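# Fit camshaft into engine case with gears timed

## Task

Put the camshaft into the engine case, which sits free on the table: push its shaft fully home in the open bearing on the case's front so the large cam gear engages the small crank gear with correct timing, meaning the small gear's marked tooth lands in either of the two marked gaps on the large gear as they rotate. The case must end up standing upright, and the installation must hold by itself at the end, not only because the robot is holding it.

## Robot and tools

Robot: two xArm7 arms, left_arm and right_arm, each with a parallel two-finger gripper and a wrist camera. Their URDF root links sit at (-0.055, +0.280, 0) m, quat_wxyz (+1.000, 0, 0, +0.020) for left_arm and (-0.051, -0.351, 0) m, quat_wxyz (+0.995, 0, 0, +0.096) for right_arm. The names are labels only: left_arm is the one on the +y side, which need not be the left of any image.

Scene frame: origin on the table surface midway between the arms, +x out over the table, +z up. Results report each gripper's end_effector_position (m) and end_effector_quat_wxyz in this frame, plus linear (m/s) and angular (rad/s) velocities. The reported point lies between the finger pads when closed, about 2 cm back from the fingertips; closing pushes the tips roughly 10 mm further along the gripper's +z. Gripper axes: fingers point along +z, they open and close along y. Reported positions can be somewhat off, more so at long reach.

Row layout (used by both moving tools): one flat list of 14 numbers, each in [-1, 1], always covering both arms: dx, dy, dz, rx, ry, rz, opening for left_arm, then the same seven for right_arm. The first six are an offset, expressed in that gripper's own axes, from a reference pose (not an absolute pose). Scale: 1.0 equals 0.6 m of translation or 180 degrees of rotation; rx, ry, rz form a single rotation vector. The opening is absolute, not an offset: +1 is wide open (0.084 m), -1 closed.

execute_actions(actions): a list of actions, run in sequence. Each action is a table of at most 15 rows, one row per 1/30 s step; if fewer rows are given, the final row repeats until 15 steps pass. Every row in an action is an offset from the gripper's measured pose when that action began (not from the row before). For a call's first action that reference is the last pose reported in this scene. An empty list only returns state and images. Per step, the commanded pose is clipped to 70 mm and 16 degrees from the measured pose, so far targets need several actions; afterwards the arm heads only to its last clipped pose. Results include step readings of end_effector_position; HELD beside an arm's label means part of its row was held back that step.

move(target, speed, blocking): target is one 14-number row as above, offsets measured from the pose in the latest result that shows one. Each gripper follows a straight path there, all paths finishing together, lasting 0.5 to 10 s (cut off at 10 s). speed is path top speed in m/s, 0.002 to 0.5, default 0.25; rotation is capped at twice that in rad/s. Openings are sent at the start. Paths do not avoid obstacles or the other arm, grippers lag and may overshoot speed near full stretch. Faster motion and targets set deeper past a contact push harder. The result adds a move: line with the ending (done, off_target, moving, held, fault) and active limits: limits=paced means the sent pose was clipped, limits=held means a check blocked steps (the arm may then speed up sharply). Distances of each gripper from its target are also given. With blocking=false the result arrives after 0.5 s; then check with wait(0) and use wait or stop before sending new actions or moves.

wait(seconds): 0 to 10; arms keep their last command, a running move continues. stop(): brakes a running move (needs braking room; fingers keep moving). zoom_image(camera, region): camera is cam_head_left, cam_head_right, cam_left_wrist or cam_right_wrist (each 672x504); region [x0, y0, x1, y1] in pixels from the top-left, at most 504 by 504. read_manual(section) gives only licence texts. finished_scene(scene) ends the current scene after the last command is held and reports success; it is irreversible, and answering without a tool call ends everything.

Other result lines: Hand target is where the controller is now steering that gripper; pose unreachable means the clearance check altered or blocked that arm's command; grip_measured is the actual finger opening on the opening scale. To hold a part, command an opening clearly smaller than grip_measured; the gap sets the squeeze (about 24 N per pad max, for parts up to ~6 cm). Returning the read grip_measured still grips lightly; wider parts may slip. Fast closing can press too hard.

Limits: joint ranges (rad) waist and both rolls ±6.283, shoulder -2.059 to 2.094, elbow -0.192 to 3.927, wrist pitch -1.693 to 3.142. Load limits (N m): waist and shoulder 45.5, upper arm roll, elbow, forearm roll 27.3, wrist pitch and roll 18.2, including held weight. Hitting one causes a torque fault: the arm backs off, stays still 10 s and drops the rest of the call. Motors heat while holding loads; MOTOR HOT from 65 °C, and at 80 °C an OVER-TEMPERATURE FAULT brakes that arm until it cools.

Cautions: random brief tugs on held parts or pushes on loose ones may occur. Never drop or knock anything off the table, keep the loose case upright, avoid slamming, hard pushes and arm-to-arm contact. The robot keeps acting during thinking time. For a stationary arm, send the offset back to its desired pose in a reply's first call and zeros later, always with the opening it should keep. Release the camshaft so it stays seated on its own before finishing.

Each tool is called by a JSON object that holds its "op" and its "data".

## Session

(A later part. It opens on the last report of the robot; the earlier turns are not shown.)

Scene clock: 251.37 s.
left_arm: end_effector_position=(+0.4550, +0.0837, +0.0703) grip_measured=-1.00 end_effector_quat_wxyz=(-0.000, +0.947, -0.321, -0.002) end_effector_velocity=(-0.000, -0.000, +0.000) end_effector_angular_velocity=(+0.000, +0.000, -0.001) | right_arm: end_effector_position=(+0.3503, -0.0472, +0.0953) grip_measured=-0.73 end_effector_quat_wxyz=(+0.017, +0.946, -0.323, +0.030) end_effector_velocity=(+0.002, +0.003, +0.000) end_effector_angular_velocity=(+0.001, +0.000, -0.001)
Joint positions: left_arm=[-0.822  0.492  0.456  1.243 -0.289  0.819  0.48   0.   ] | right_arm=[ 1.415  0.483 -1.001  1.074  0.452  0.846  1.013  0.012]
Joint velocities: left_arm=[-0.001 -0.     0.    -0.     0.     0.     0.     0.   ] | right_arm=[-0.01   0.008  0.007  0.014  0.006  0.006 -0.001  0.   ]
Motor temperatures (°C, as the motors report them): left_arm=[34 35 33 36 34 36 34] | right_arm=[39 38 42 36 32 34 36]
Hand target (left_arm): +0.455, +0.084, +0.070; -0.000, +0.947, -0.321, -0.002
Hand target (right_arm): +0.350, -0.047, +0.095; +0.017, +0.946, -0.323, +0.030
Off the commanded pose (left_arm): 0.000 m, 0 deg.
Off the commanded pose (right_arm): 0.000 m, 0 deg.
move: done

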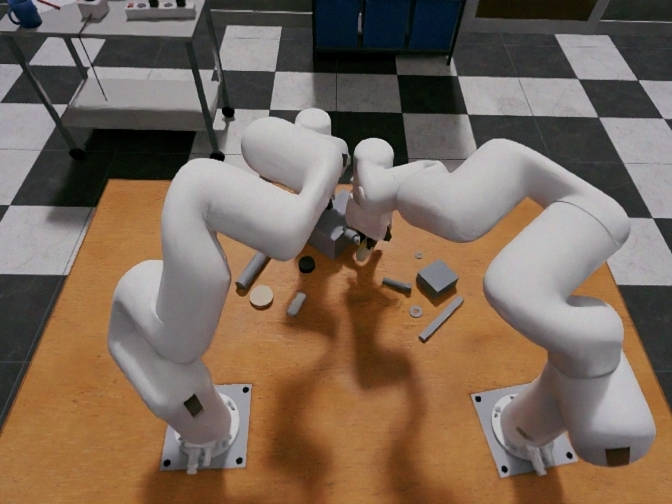

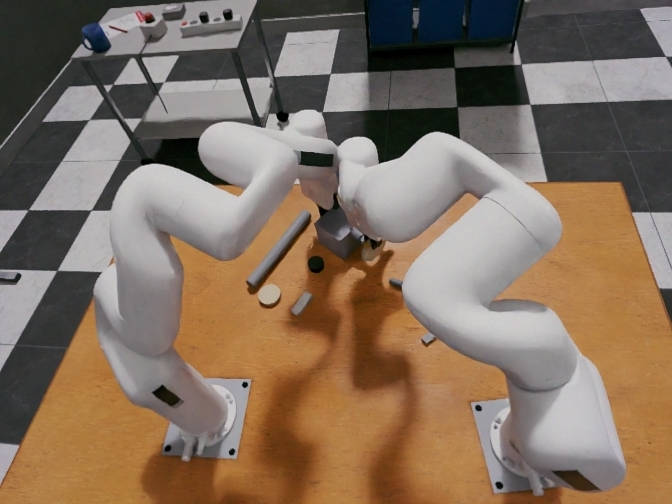

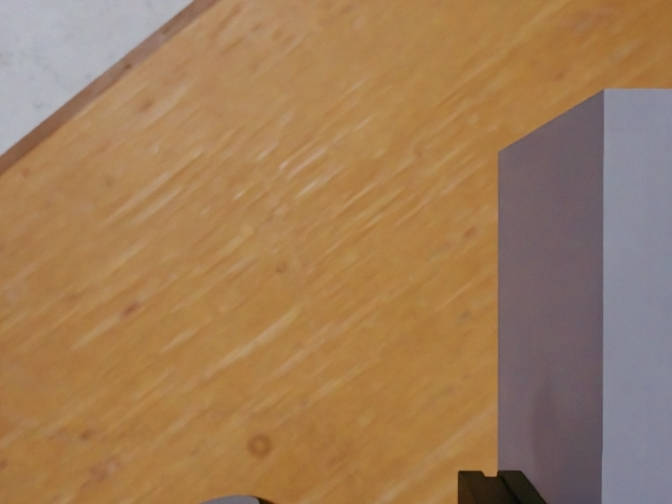

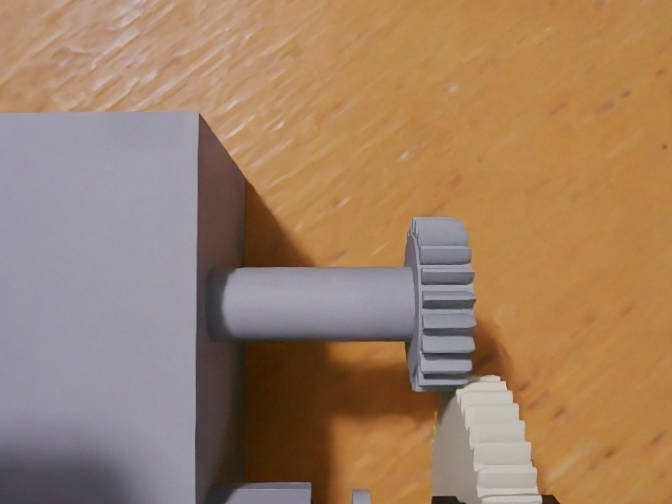

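Meshed cleanly at the predicted angle. Finish.

{"op": "move", "data": {"target": [0,0,0,0,0,0,-1,0,-0.017,0,0,0,0,-1], "speed": 0.01}}

{"op": "move", "data": {"target": [0,-0.01,0,0,0,0,-1,0,0,0,0,0,0,-0.5]}}

{"op": "move", "data": {"target": [0,0,-0.15,0,0,0,-1,0,0,-0.08,0,-0.025,0,-0.5], "speed": 0.1}}

{"op": "move", "data": {"target": [0,0,0,0,0,0,-1,-0.06,0.17,0.07,0.4,0,0,-0.45]}}

{"op": "zoom_image", "data": {"camera": "cam_right_wrist", "region": [250,100,650,500]}}

Scene clock: 259.80 s.
left_arm: end_effector_position=(+0.4550, +0.0837, +0.0703) grip_measured=-1.00 end_effector_quat_wxyz=(-0.000, +0.947, -0.321, -0.002) end_effector_velocity=(-0.000, -0.000, +0.000) end_effector_angular_velocity=(+0.001, +0.001, -0.003) | right_arm: end_effector_position=(+0.3535, -0.0431, +0.0953) grip_measured=-0.73 end_effector_quat_wxyz=(+0.017, +0.946, -0.323, +0.030) end_effector_velocity=(-0.000, +0.000, -0.000) end_effector_angular_velocity=(-0.001, +0.001, +0.001)
Joint positions: left_arm=[-0.822  0.492  0.456  1.243 -0.289  0.819  0.48   0.   ] | right_arm=[ 1.401  0.498 -0.99   1.095  0.46   0.855  1.011  0.012]
Joint velocities: left_arm=[-0.    -0.    -0.001  0.     0.002  0.001  0.001  0.   ] | right_arm=[ 0.001  0.001  0.    -0.     0.     0.001  0.    -0.   ]
Motor temperatures (°C, as the motors report them): left_arm=[34 35 33 36 34 36 34] | right_arm=[39 38 42 36 32 34 36]
Hand target (left_arm): +0.455, +0.084, +0.070; -0.000, +0.947, -0.321, -0.002
Hand target (right_arm): +0.353, -0.043, +0.095; +0.017, +0.946, -0.323, +0.030
Off the commanded pose (left_arm): 0.000 m, 0 deg.
Off the commanded pose (right_arm): 0.005 m, 0 deg.
move: held (right_arm); limits=held; held on 16 of 36 steps (right_arm), including the last (right_arm)
pose unreachable (right arm): on one or more control steps of this call, first in action 0 (counted from 0), this arm could not follow its commanded pose, so it was not sent that pose on those steps. On the call's last step it was still not sent that pose. It may still have moved: this result reports where it is.
cause: the commanded pose would bring a part of the arm too close to another arm (a part of this arm just beyond joint 6 (wrist pitch) and a part of the other arm just beyond its joint 5 (forearm roll)).

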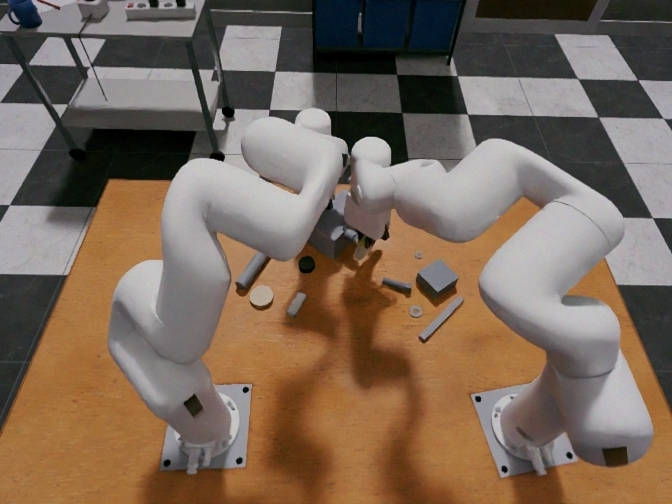

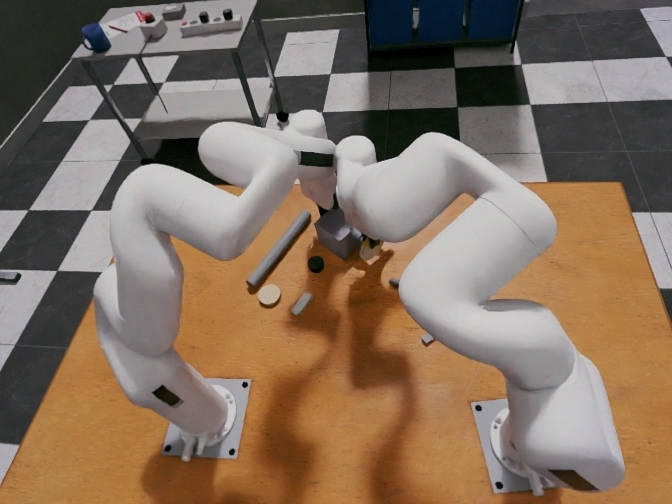

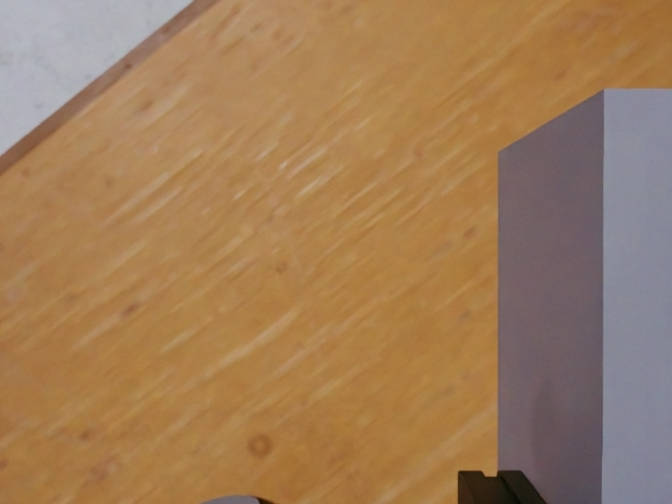

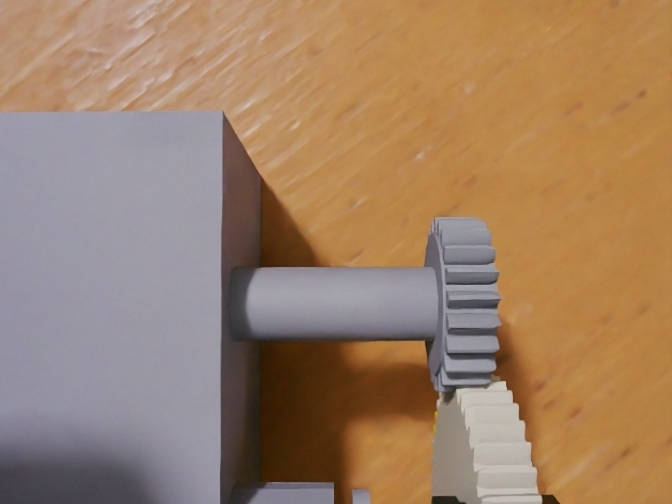

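Scene clock: 260.50 s.
left_arm: end_effector_position=(+0.4585, +0.0882, +0.0703) grip_measured=-1.00 end_effector_quat_wxyz=(-0.000, +0.947, -0.321, -0.002) end_effector_velocity=(+0.001, +0.000, +0.000) end_effector_angular_velocity=(-0.002, +0.002, -0.003) | right_arm: end_effector_position=(+0.3535, -0.0430, +0.0953) grip_measured=-0.52 end_effector_quat_wxyz=(+0.017, +0.946, -0.323, +0.030) end_effector_velocity=(-0.000, -0.000, -0.000) end_effector_angular_velocity=(-0.002, +0.000, -0.000)
Joint positions: left_arm=[-0.812  0.498  0.457  1.25  -0.291  0.822  0.491  0.   ] | right_arm=[ 1.401  0.498 -0.99   1.095  0.46   0.855  1.011  0.021]
Joint velocities: left_arm=[ 0.004  0.002 -0.002  0.004 -0.003  0.003  0.006  0.   ] | right_arm=[-0.     0.001 -0.    -0.    -0.     0.     0.     0.   ]
Motor temperatures (°C, as the motors report them): left_arm=[34 35 33 36 34 36 34] | right_arm=[39 38 42 36 32 34 36]
Hand target (left_arm): +0.459, +0.088, +0.070; -0.000, +0.947, -0.321, -0.002
Hand target (right_arm): +0.353, -0.043, +0.095; +0.017, +0.946, -0.323, +0.030
Off the commanded pose (left_arm): 0.000 m, 0 deg.
Off the commanded pose (right_arm): 0.000 m, 0 deg.
move: done

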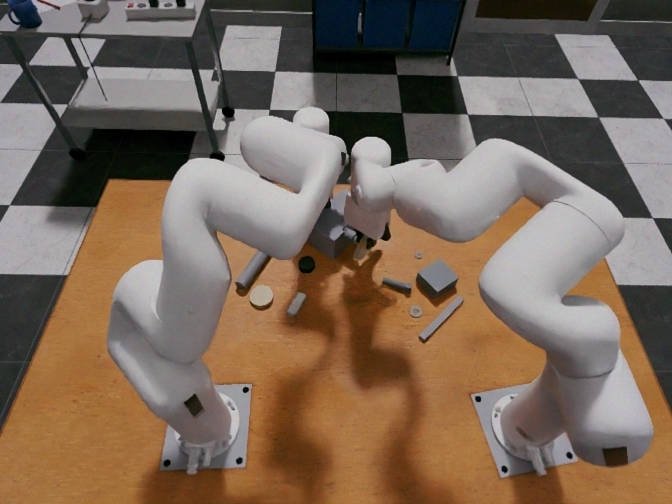

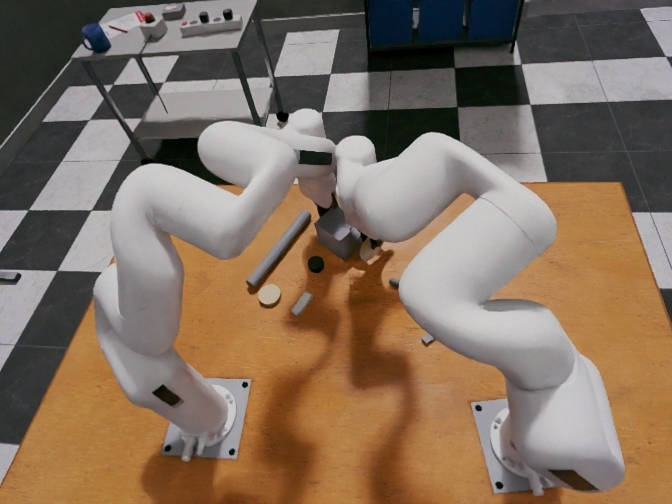

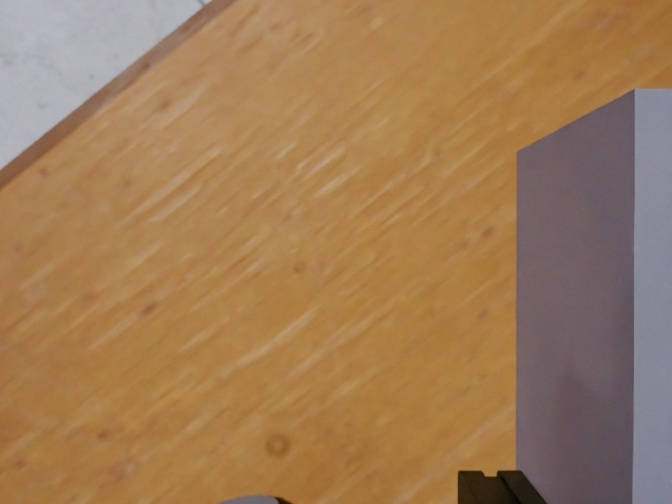

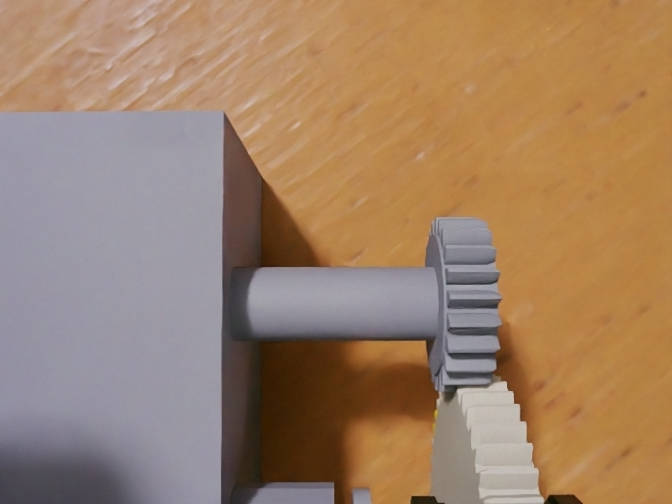

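Scene clock: 261.93 s.
left_arm: end_effector_position=(+0.4586, +0.0883, +0.1596) grip_measured=-1.00 end_effector_quat_wxyz=(-0.000, +0.947, -0.321, -0.002) end_effector_velocity=(+0.001, +0.000, +0.004) end_effector_angular_velocity=(+0.001, -0.003, -0.001) | right_arm: end_effector_position=(+0.3514, -0.0407, +0.1429) grip_measured=-0.52 end_effector_quat_wxyz=(+0.004, +0.946, -0.324, -0.007) end_effector_velocity=(-0.000, -0.000, +0.001) end_effector_angular_velocity=(-0.001, +0.002, -0.000)
Joint positions: left_arm=[-0.842  0.36   0.502  1.333 -0.199  1.028  0.431  0.   ] | right_arm=[ 1.402  0.406 -1.034  1.16   0.422  1.002  1.016  0.021]
Joint velocities: left_arm=[-0.001 -0.004  0.001  0.006  0.005  0.007 -0.002  0.   ] | right_arm=[ 0.001 -0.001 -0.002  0.003 -0.001  0.005  0.001 -0.   ]
Motor temperatures (°C, as the motors report them): left_arm=[34 35 33 36 34 36 34] | right_arm=[39 38 42 36 32 34 36]
Hand target (left_arm): +0.459, +0.088, +0.160; -0.000, +0.947, -0.321, -0.002
Hand target (right_arm): +0.351, -0.041, +0.143; +0.004, +0.946, -0.324, -0.007
Off the commanded pose (left_arm): 0.001 m, 0 deg.
Off the commanded pose (right_arm): 0.000 m, 0 deg.
move: done

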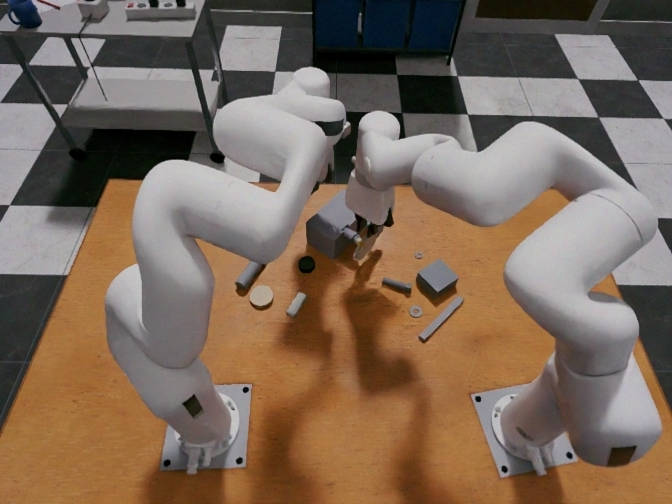

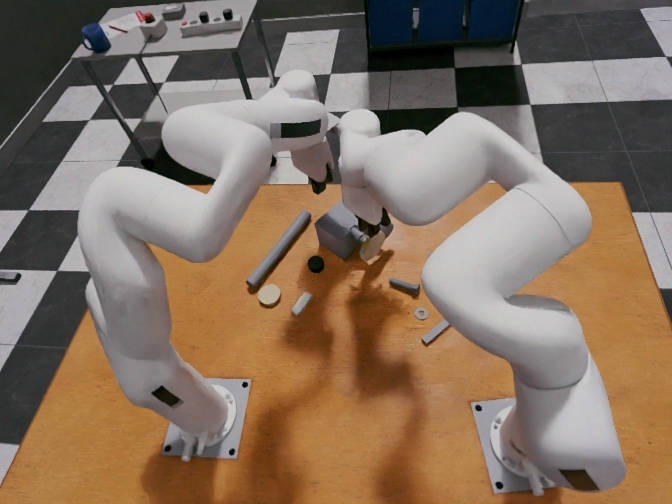

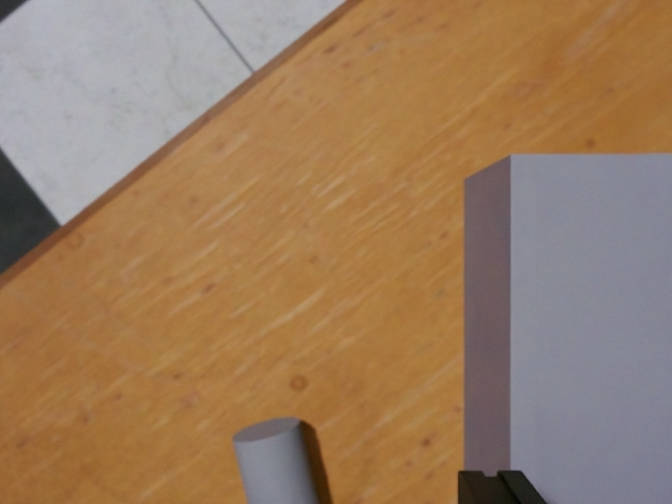

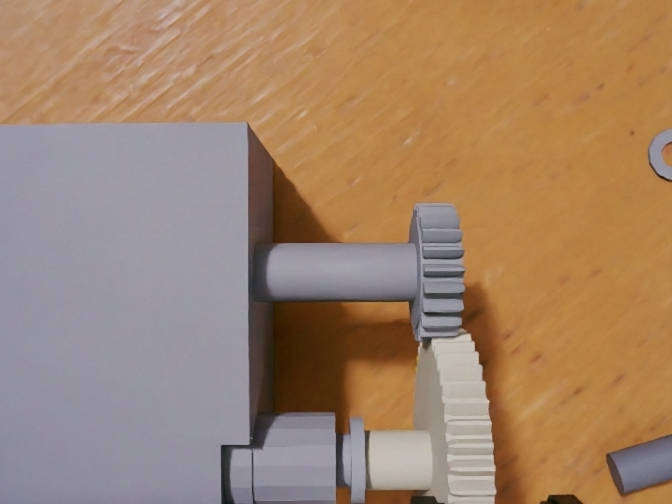

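Scene clock: 265.47 s.
left_arm: end_effector_position=(+0.4586, +0.0883, +0.1596) grip_measured=-1.00 end_effector_quat_wxyz=(-0.000, +0.947, -0.321, -0.002) end_effector_velocity=(-0.000, +0.000, -0.001) end_effector_angular_velocity=(-0.000, +0.001, -0.000) | right_arm: end_effector_position=(+0.2594, -0.0985, +0.1049) grip_measured=-0.47 end_effector_quat_wxyz=(-0.554, +0.767, -0.266, +0.187) end_effector_velocity=(+0.000, +0.001, +0.000) end_effector_angular_velocity=(+0.011, -0.010, +0.001)
Joint positions: left_arm=[-0.842  0.36   0.502  1.333 -0.199  1.028  0.431  0.   ] | right_arm=[ 2.269 -1.106 -2.253  0.15  -0.414 -1.273  0.509  0.024]
Joint velocities: left_arm=[ 0.     0.001 -0.    -0.    -0.001  0.     0.001  0.   ] | right_arm=[ 0.003 -0.016 -0.012  0.006 -0.022 -0.009 -0.008 -0.   ]
Motor temperatures (°C, as the motors report them): left_arm=[34 35 33 36 34 36 34] | right_arm=[39 38 42 36 32 34 36]
Hand target (left_arm): +0.459, +0.088, +0.160; -0.000, +0.947, -0.321, -0.002
Hand target (right_arm): +0.259, -0.098, +0.105; -0.554, +0.766, -0.266, +0.187
Off the commanded pose (left_arm): 0.000 m, 0 deg.
Off the commanded pose (right_arm): 0.003 m, 0 deg.
move: done; limits=paced

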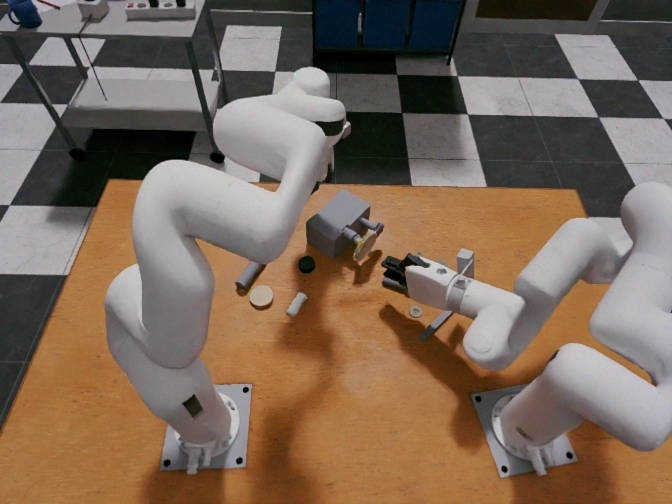

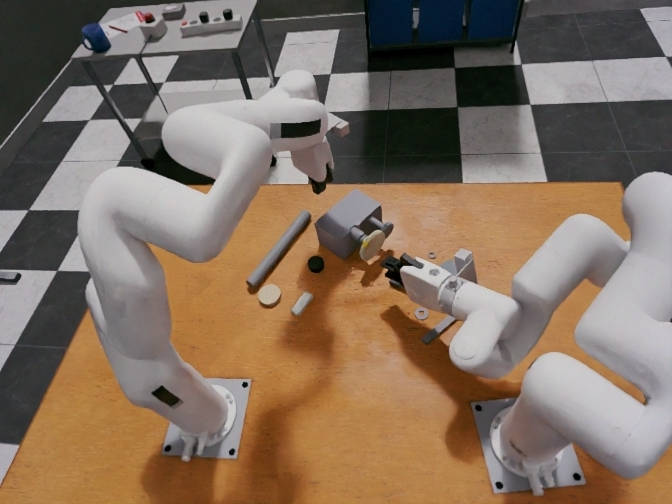

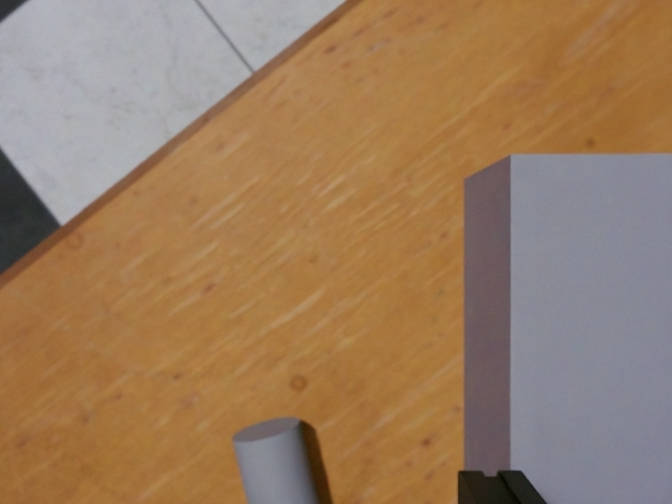

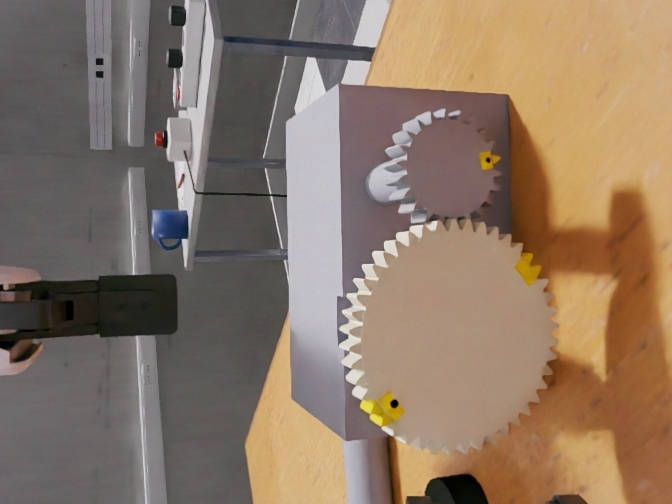

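Region (250, 100, 650, 500) of cam_right_wrist's 672x504 image, scaled by 1.260, with more detail than that image has.

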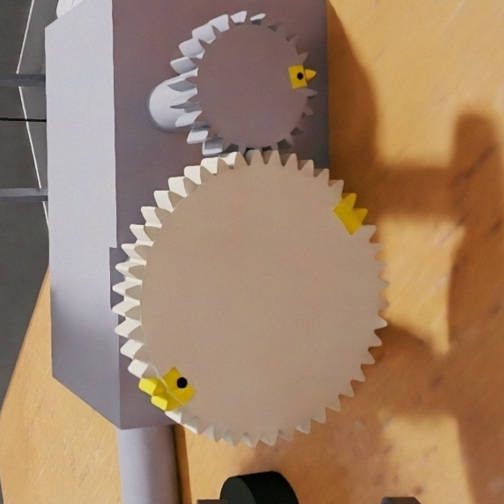

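{"op": "move", "data": {"target": [0,0,0,0,0,0,-1,0.066,0.018,0.14,0,0,0,-1], "speed": 0.1}}

{"op": "move", "data": {"target": [0,0,0,0,0,0,-1,0,-0.007,0.023,0,0,0,-1], "speed": 0.01}}

{"op": "move", "data": {"target": [0,0,0,0,0,0,-1,-0.06,-0.1,-0.15,-0.15,0,0,-1], "speed": 0.1}}

Scene clock: 277.10 s.
left_arm: end_effector_position=(+0.4586, +0.0883, +0.1596) grip_measured=-1.00 end_effector_quat_wxyz=(-0.000, +0.947, -0.321, -0.002) end_effector_velocity=(-0.000, -0.001, -0.001) end_effector_angular_velocity=(+0.001, +0.001, -0.002) | right_arm: end_effector_position=(+0.3368, -0.0627, +0.0676) grip_measured=-1.00 end_effector_quat_wxyz=(-0.554, +0.767, -0.266, +0.187) end_effector_velocity=(+0.002, +0.001, -0.001) end_effector_angular_velocity=(+0.001, +0.001, -0.001)
Joint positions: left_arm=[-0.842  0.36   0.502  1.333 -0.199  1.028  0.431  0.   ] | right_arm=[ 2.362 -1.212 -2.267  0.455 -0.416 -1.102  0.551  0.   ]
Joint velocities: left_arm=[-0.001  0.002 -0.     0.     0.     0.     0.     0.   ] | right_arm=[ 0.003 -0.006 -0.     0.01  -0.     0.005  0.001  0.   ]
Motor temperatures (°C, as the motors report them): left_arm=[34 35 33 36 34 36 34] | right_arm=[39 38 42 35 32 34 36]
Hand target (left_arm): +0.459, +0.088, +0.160; -0.000, +0.947, -0.321, -0.002
Hand target (right_arm): +0.337, -0.063, +0.067; -0.554, +0.767, -0.266, +0.187
Off the commanded pose (left_arm): 0.000 m, 0 deg.
Off the commanded pose (right_arm): 0.000 m, 0 deg.
move: done

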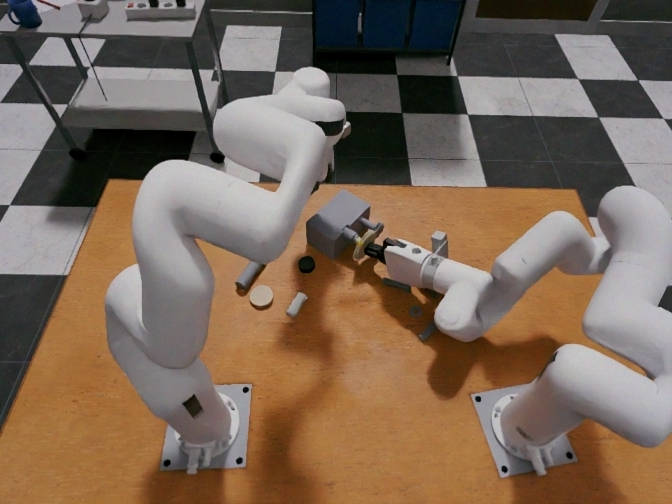

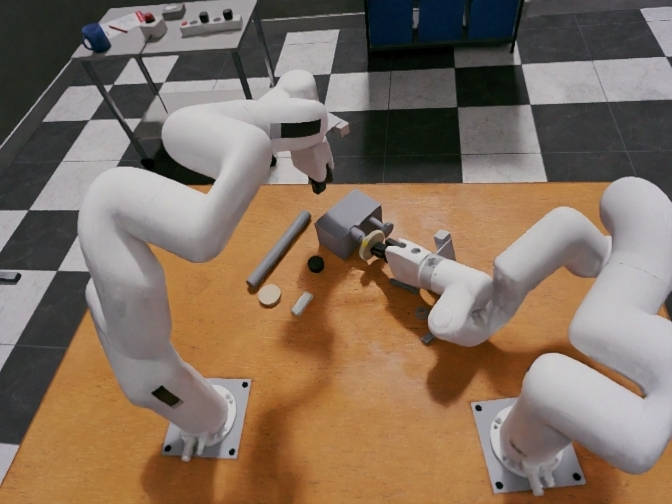

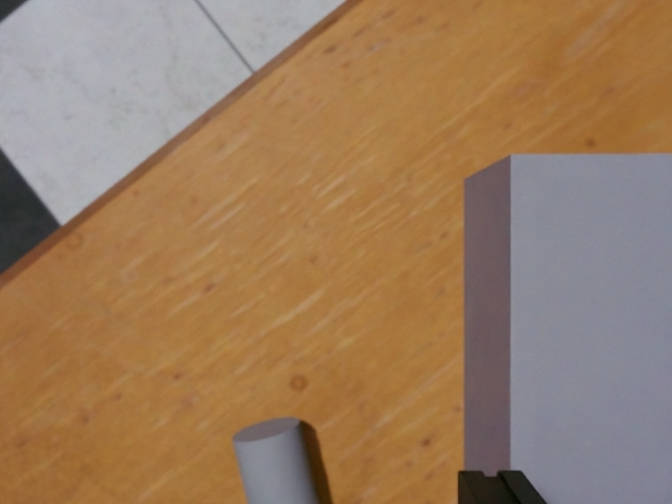

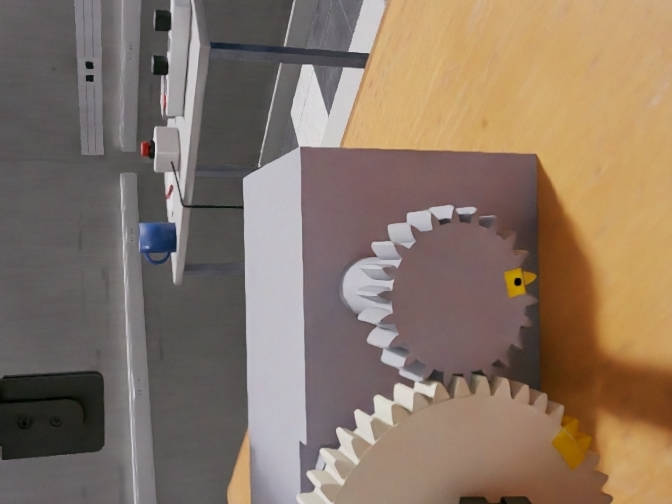

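Scene clock: 278.77 s.
left_arm: end_effector_position=(+0.4586, +0.0883, +0.1596) grip_measured=-1.00 end_effector_quat_wxyz=(-0.000, +0.947, -0.321, -0.002) end_effector_velocity=(+0.000, +0.000, +0.000) end_effector_angular_velocity=(-0.000, -0.001, -0.000) | right_arm: end_effector_position=(+0.3455, -0.0516, +0.0673) grip_measured=-1.00 end_effector_quat_wxyz=(-0.554, +0.767, -0.266, +0.187) end_effector_velocity=(+0.002, +0.002, +0.000) end_effector_angular_velocity=(+0.000, -0.001, -0.001)
Joint positions: left_arm=[-0.842  0.36   0.502  1.333 -0.199  1.028  0.431  0.   ] | right_arm=[ 2.394 -1.22  -2.25   0.495 -0.387 -1.091  0.555  0.   ]
Joint velocities: left_arm=[-0.    -0.     0.001 -0.    -0.    -0.     0.001  0.   ] | right_arm=[ 0.007 -0.002  0.004  0.009  0.007  0.001  0.001  0.   ]
Motor temperatures (°C, as the motors report them): left_arm=[34 35 33 36 34 36 34] | right_arm=[39 38 42 35 32 34 36]
Hand target (left_arm): +0.459, +0.088, +0.160; -0.000, +0.947, -0.321, -0.002
Hand target (right_arm): +0.346, -0.051, +0.067; -0.554, +0.767, -0.266, +0.187
Off the commanded pose (left_arm): 0.000 m, 0 deg.
Off the commanded pose (right_arm): 0.000 m, 0 deg.
move: done

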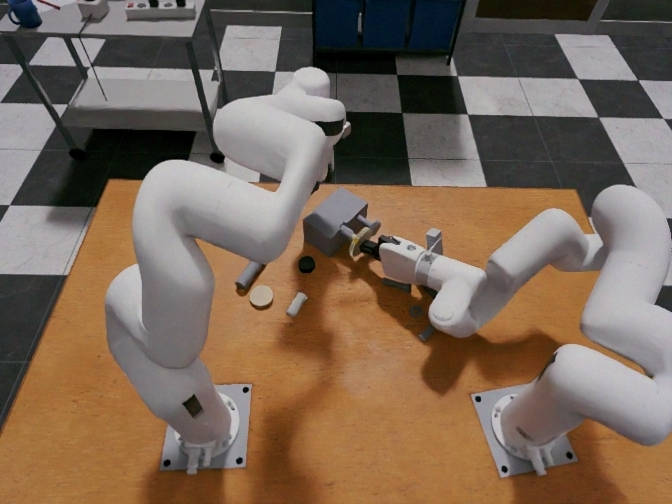

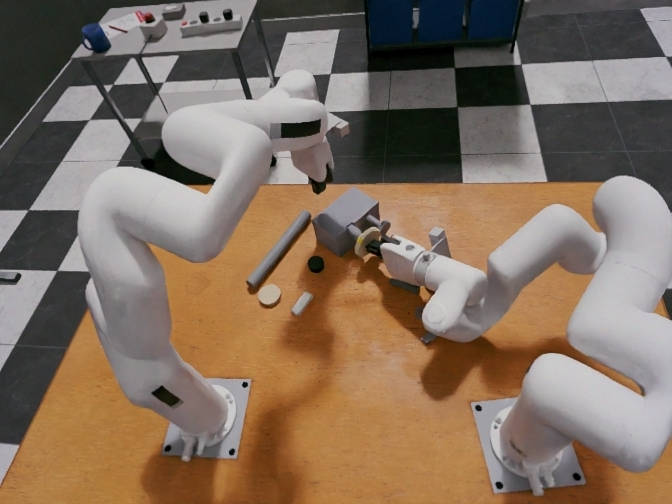

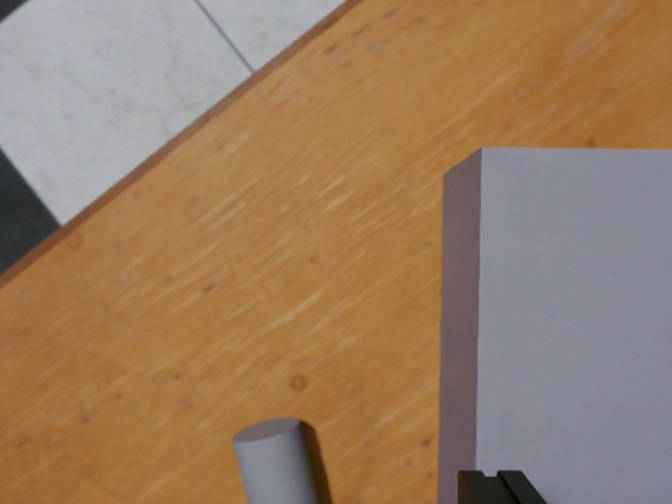

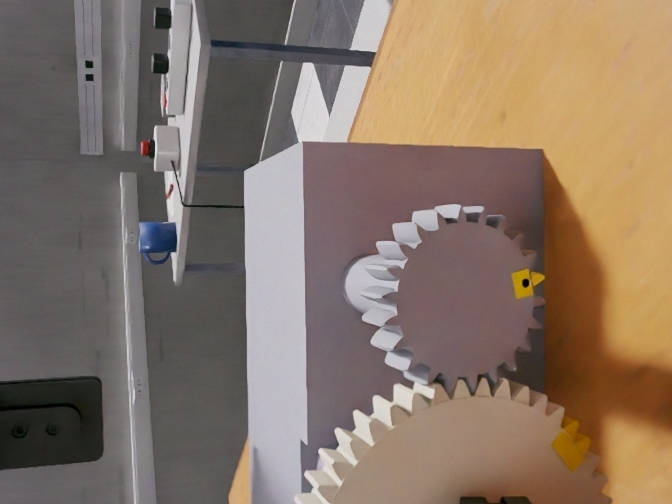

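Scene clock: 282.17 s.
left_arm: end_effector_position=(+0.4586, +0.0883, +0.1596) grip_measured=-1.00 end_effector_quat_wxyz=(-0.000, +0.947, -0.321, -0.002) end_effector_velocity=(+0.000, +0.001, +0.001) end_effector_angular_velocity=(-0.001, -0.001, +0.002) | right_arm: end_effector_position=(+0.2768, -0.0822, +0.1511) grip_measured=-1.00 end_effector_quat_wxyz=(-0.359, +0.875, -0.301, +0.118) end_effector_velocity=(+0.000, -0.000, +0.000) end_effector_angular_velocity=(-0.018, +0.009, -0.002)
Joint positions: left_arm=[-0.842  0.36   0.502  1.333 -0.199  1.028  0.431  0.   ] | right_arm=[ 1.401 -0.397 -0.96   0.206  0.207 -0.312  0.988  0.   ]
Joint velocities: left_arm=[ 0.001 -0.001  0.001  0.    -0.001  0.    -0.     0.   ] | right_arm=[-0.055  0.014  0.068  0.01   0.024  0.037  0.002  0.   ]
Motor temperatures (°C, as the motors report them): left_arm=[34 35 33 36 34 36 34] | right_arm=[39 38 42 35 32 34 36]
Hand target (left_arm): +0.459, +0.088, +0.160; -0.000, +0.947, -0.321, -0.002
Hand target (right_arm): +0.277, -0.082, +0.151; -0.358, +0.876, -0.302, +0.118
Off the commanded pose (left_arm): 0.000 m, 0 deg.
Off the commanded pose (right_arm): 0.002 m, 0 deg.
move: done

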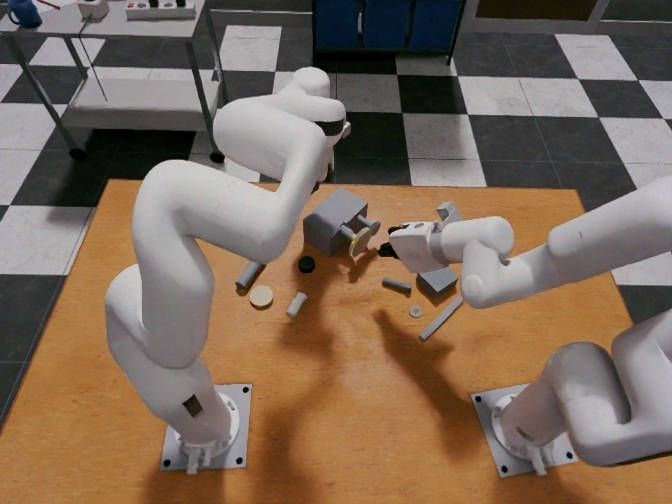

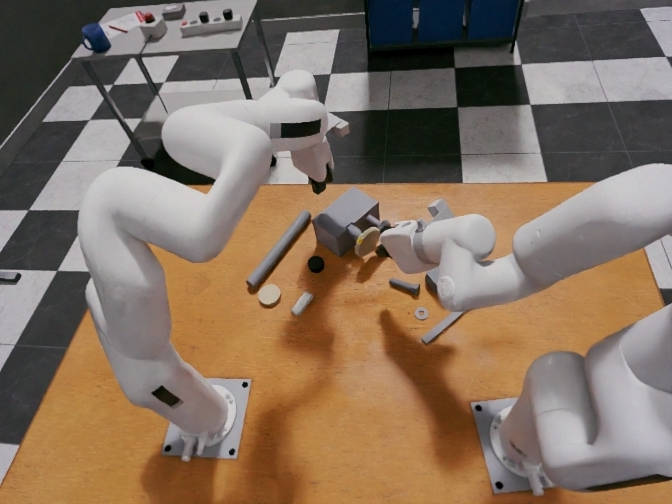

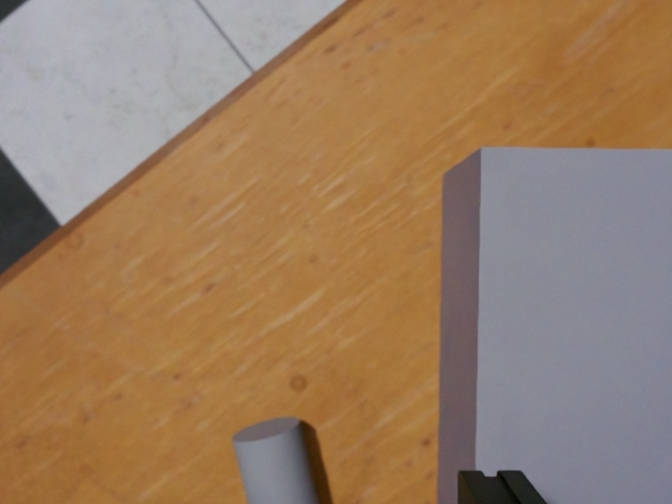

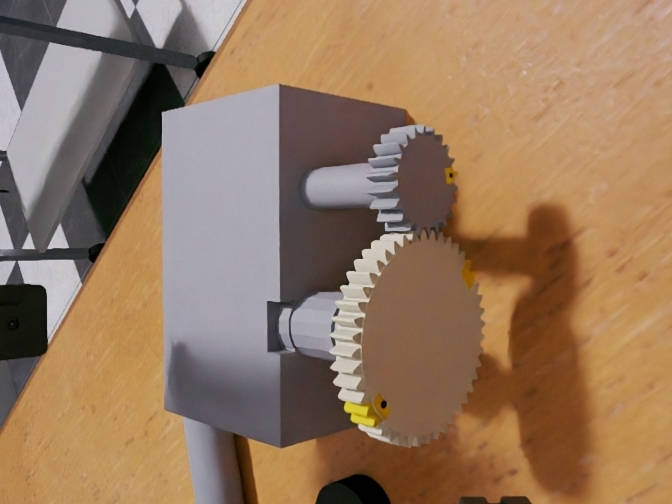

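{"op": "finished_scene", "data": {"scene": 2}}

The scene is finished: the task was done.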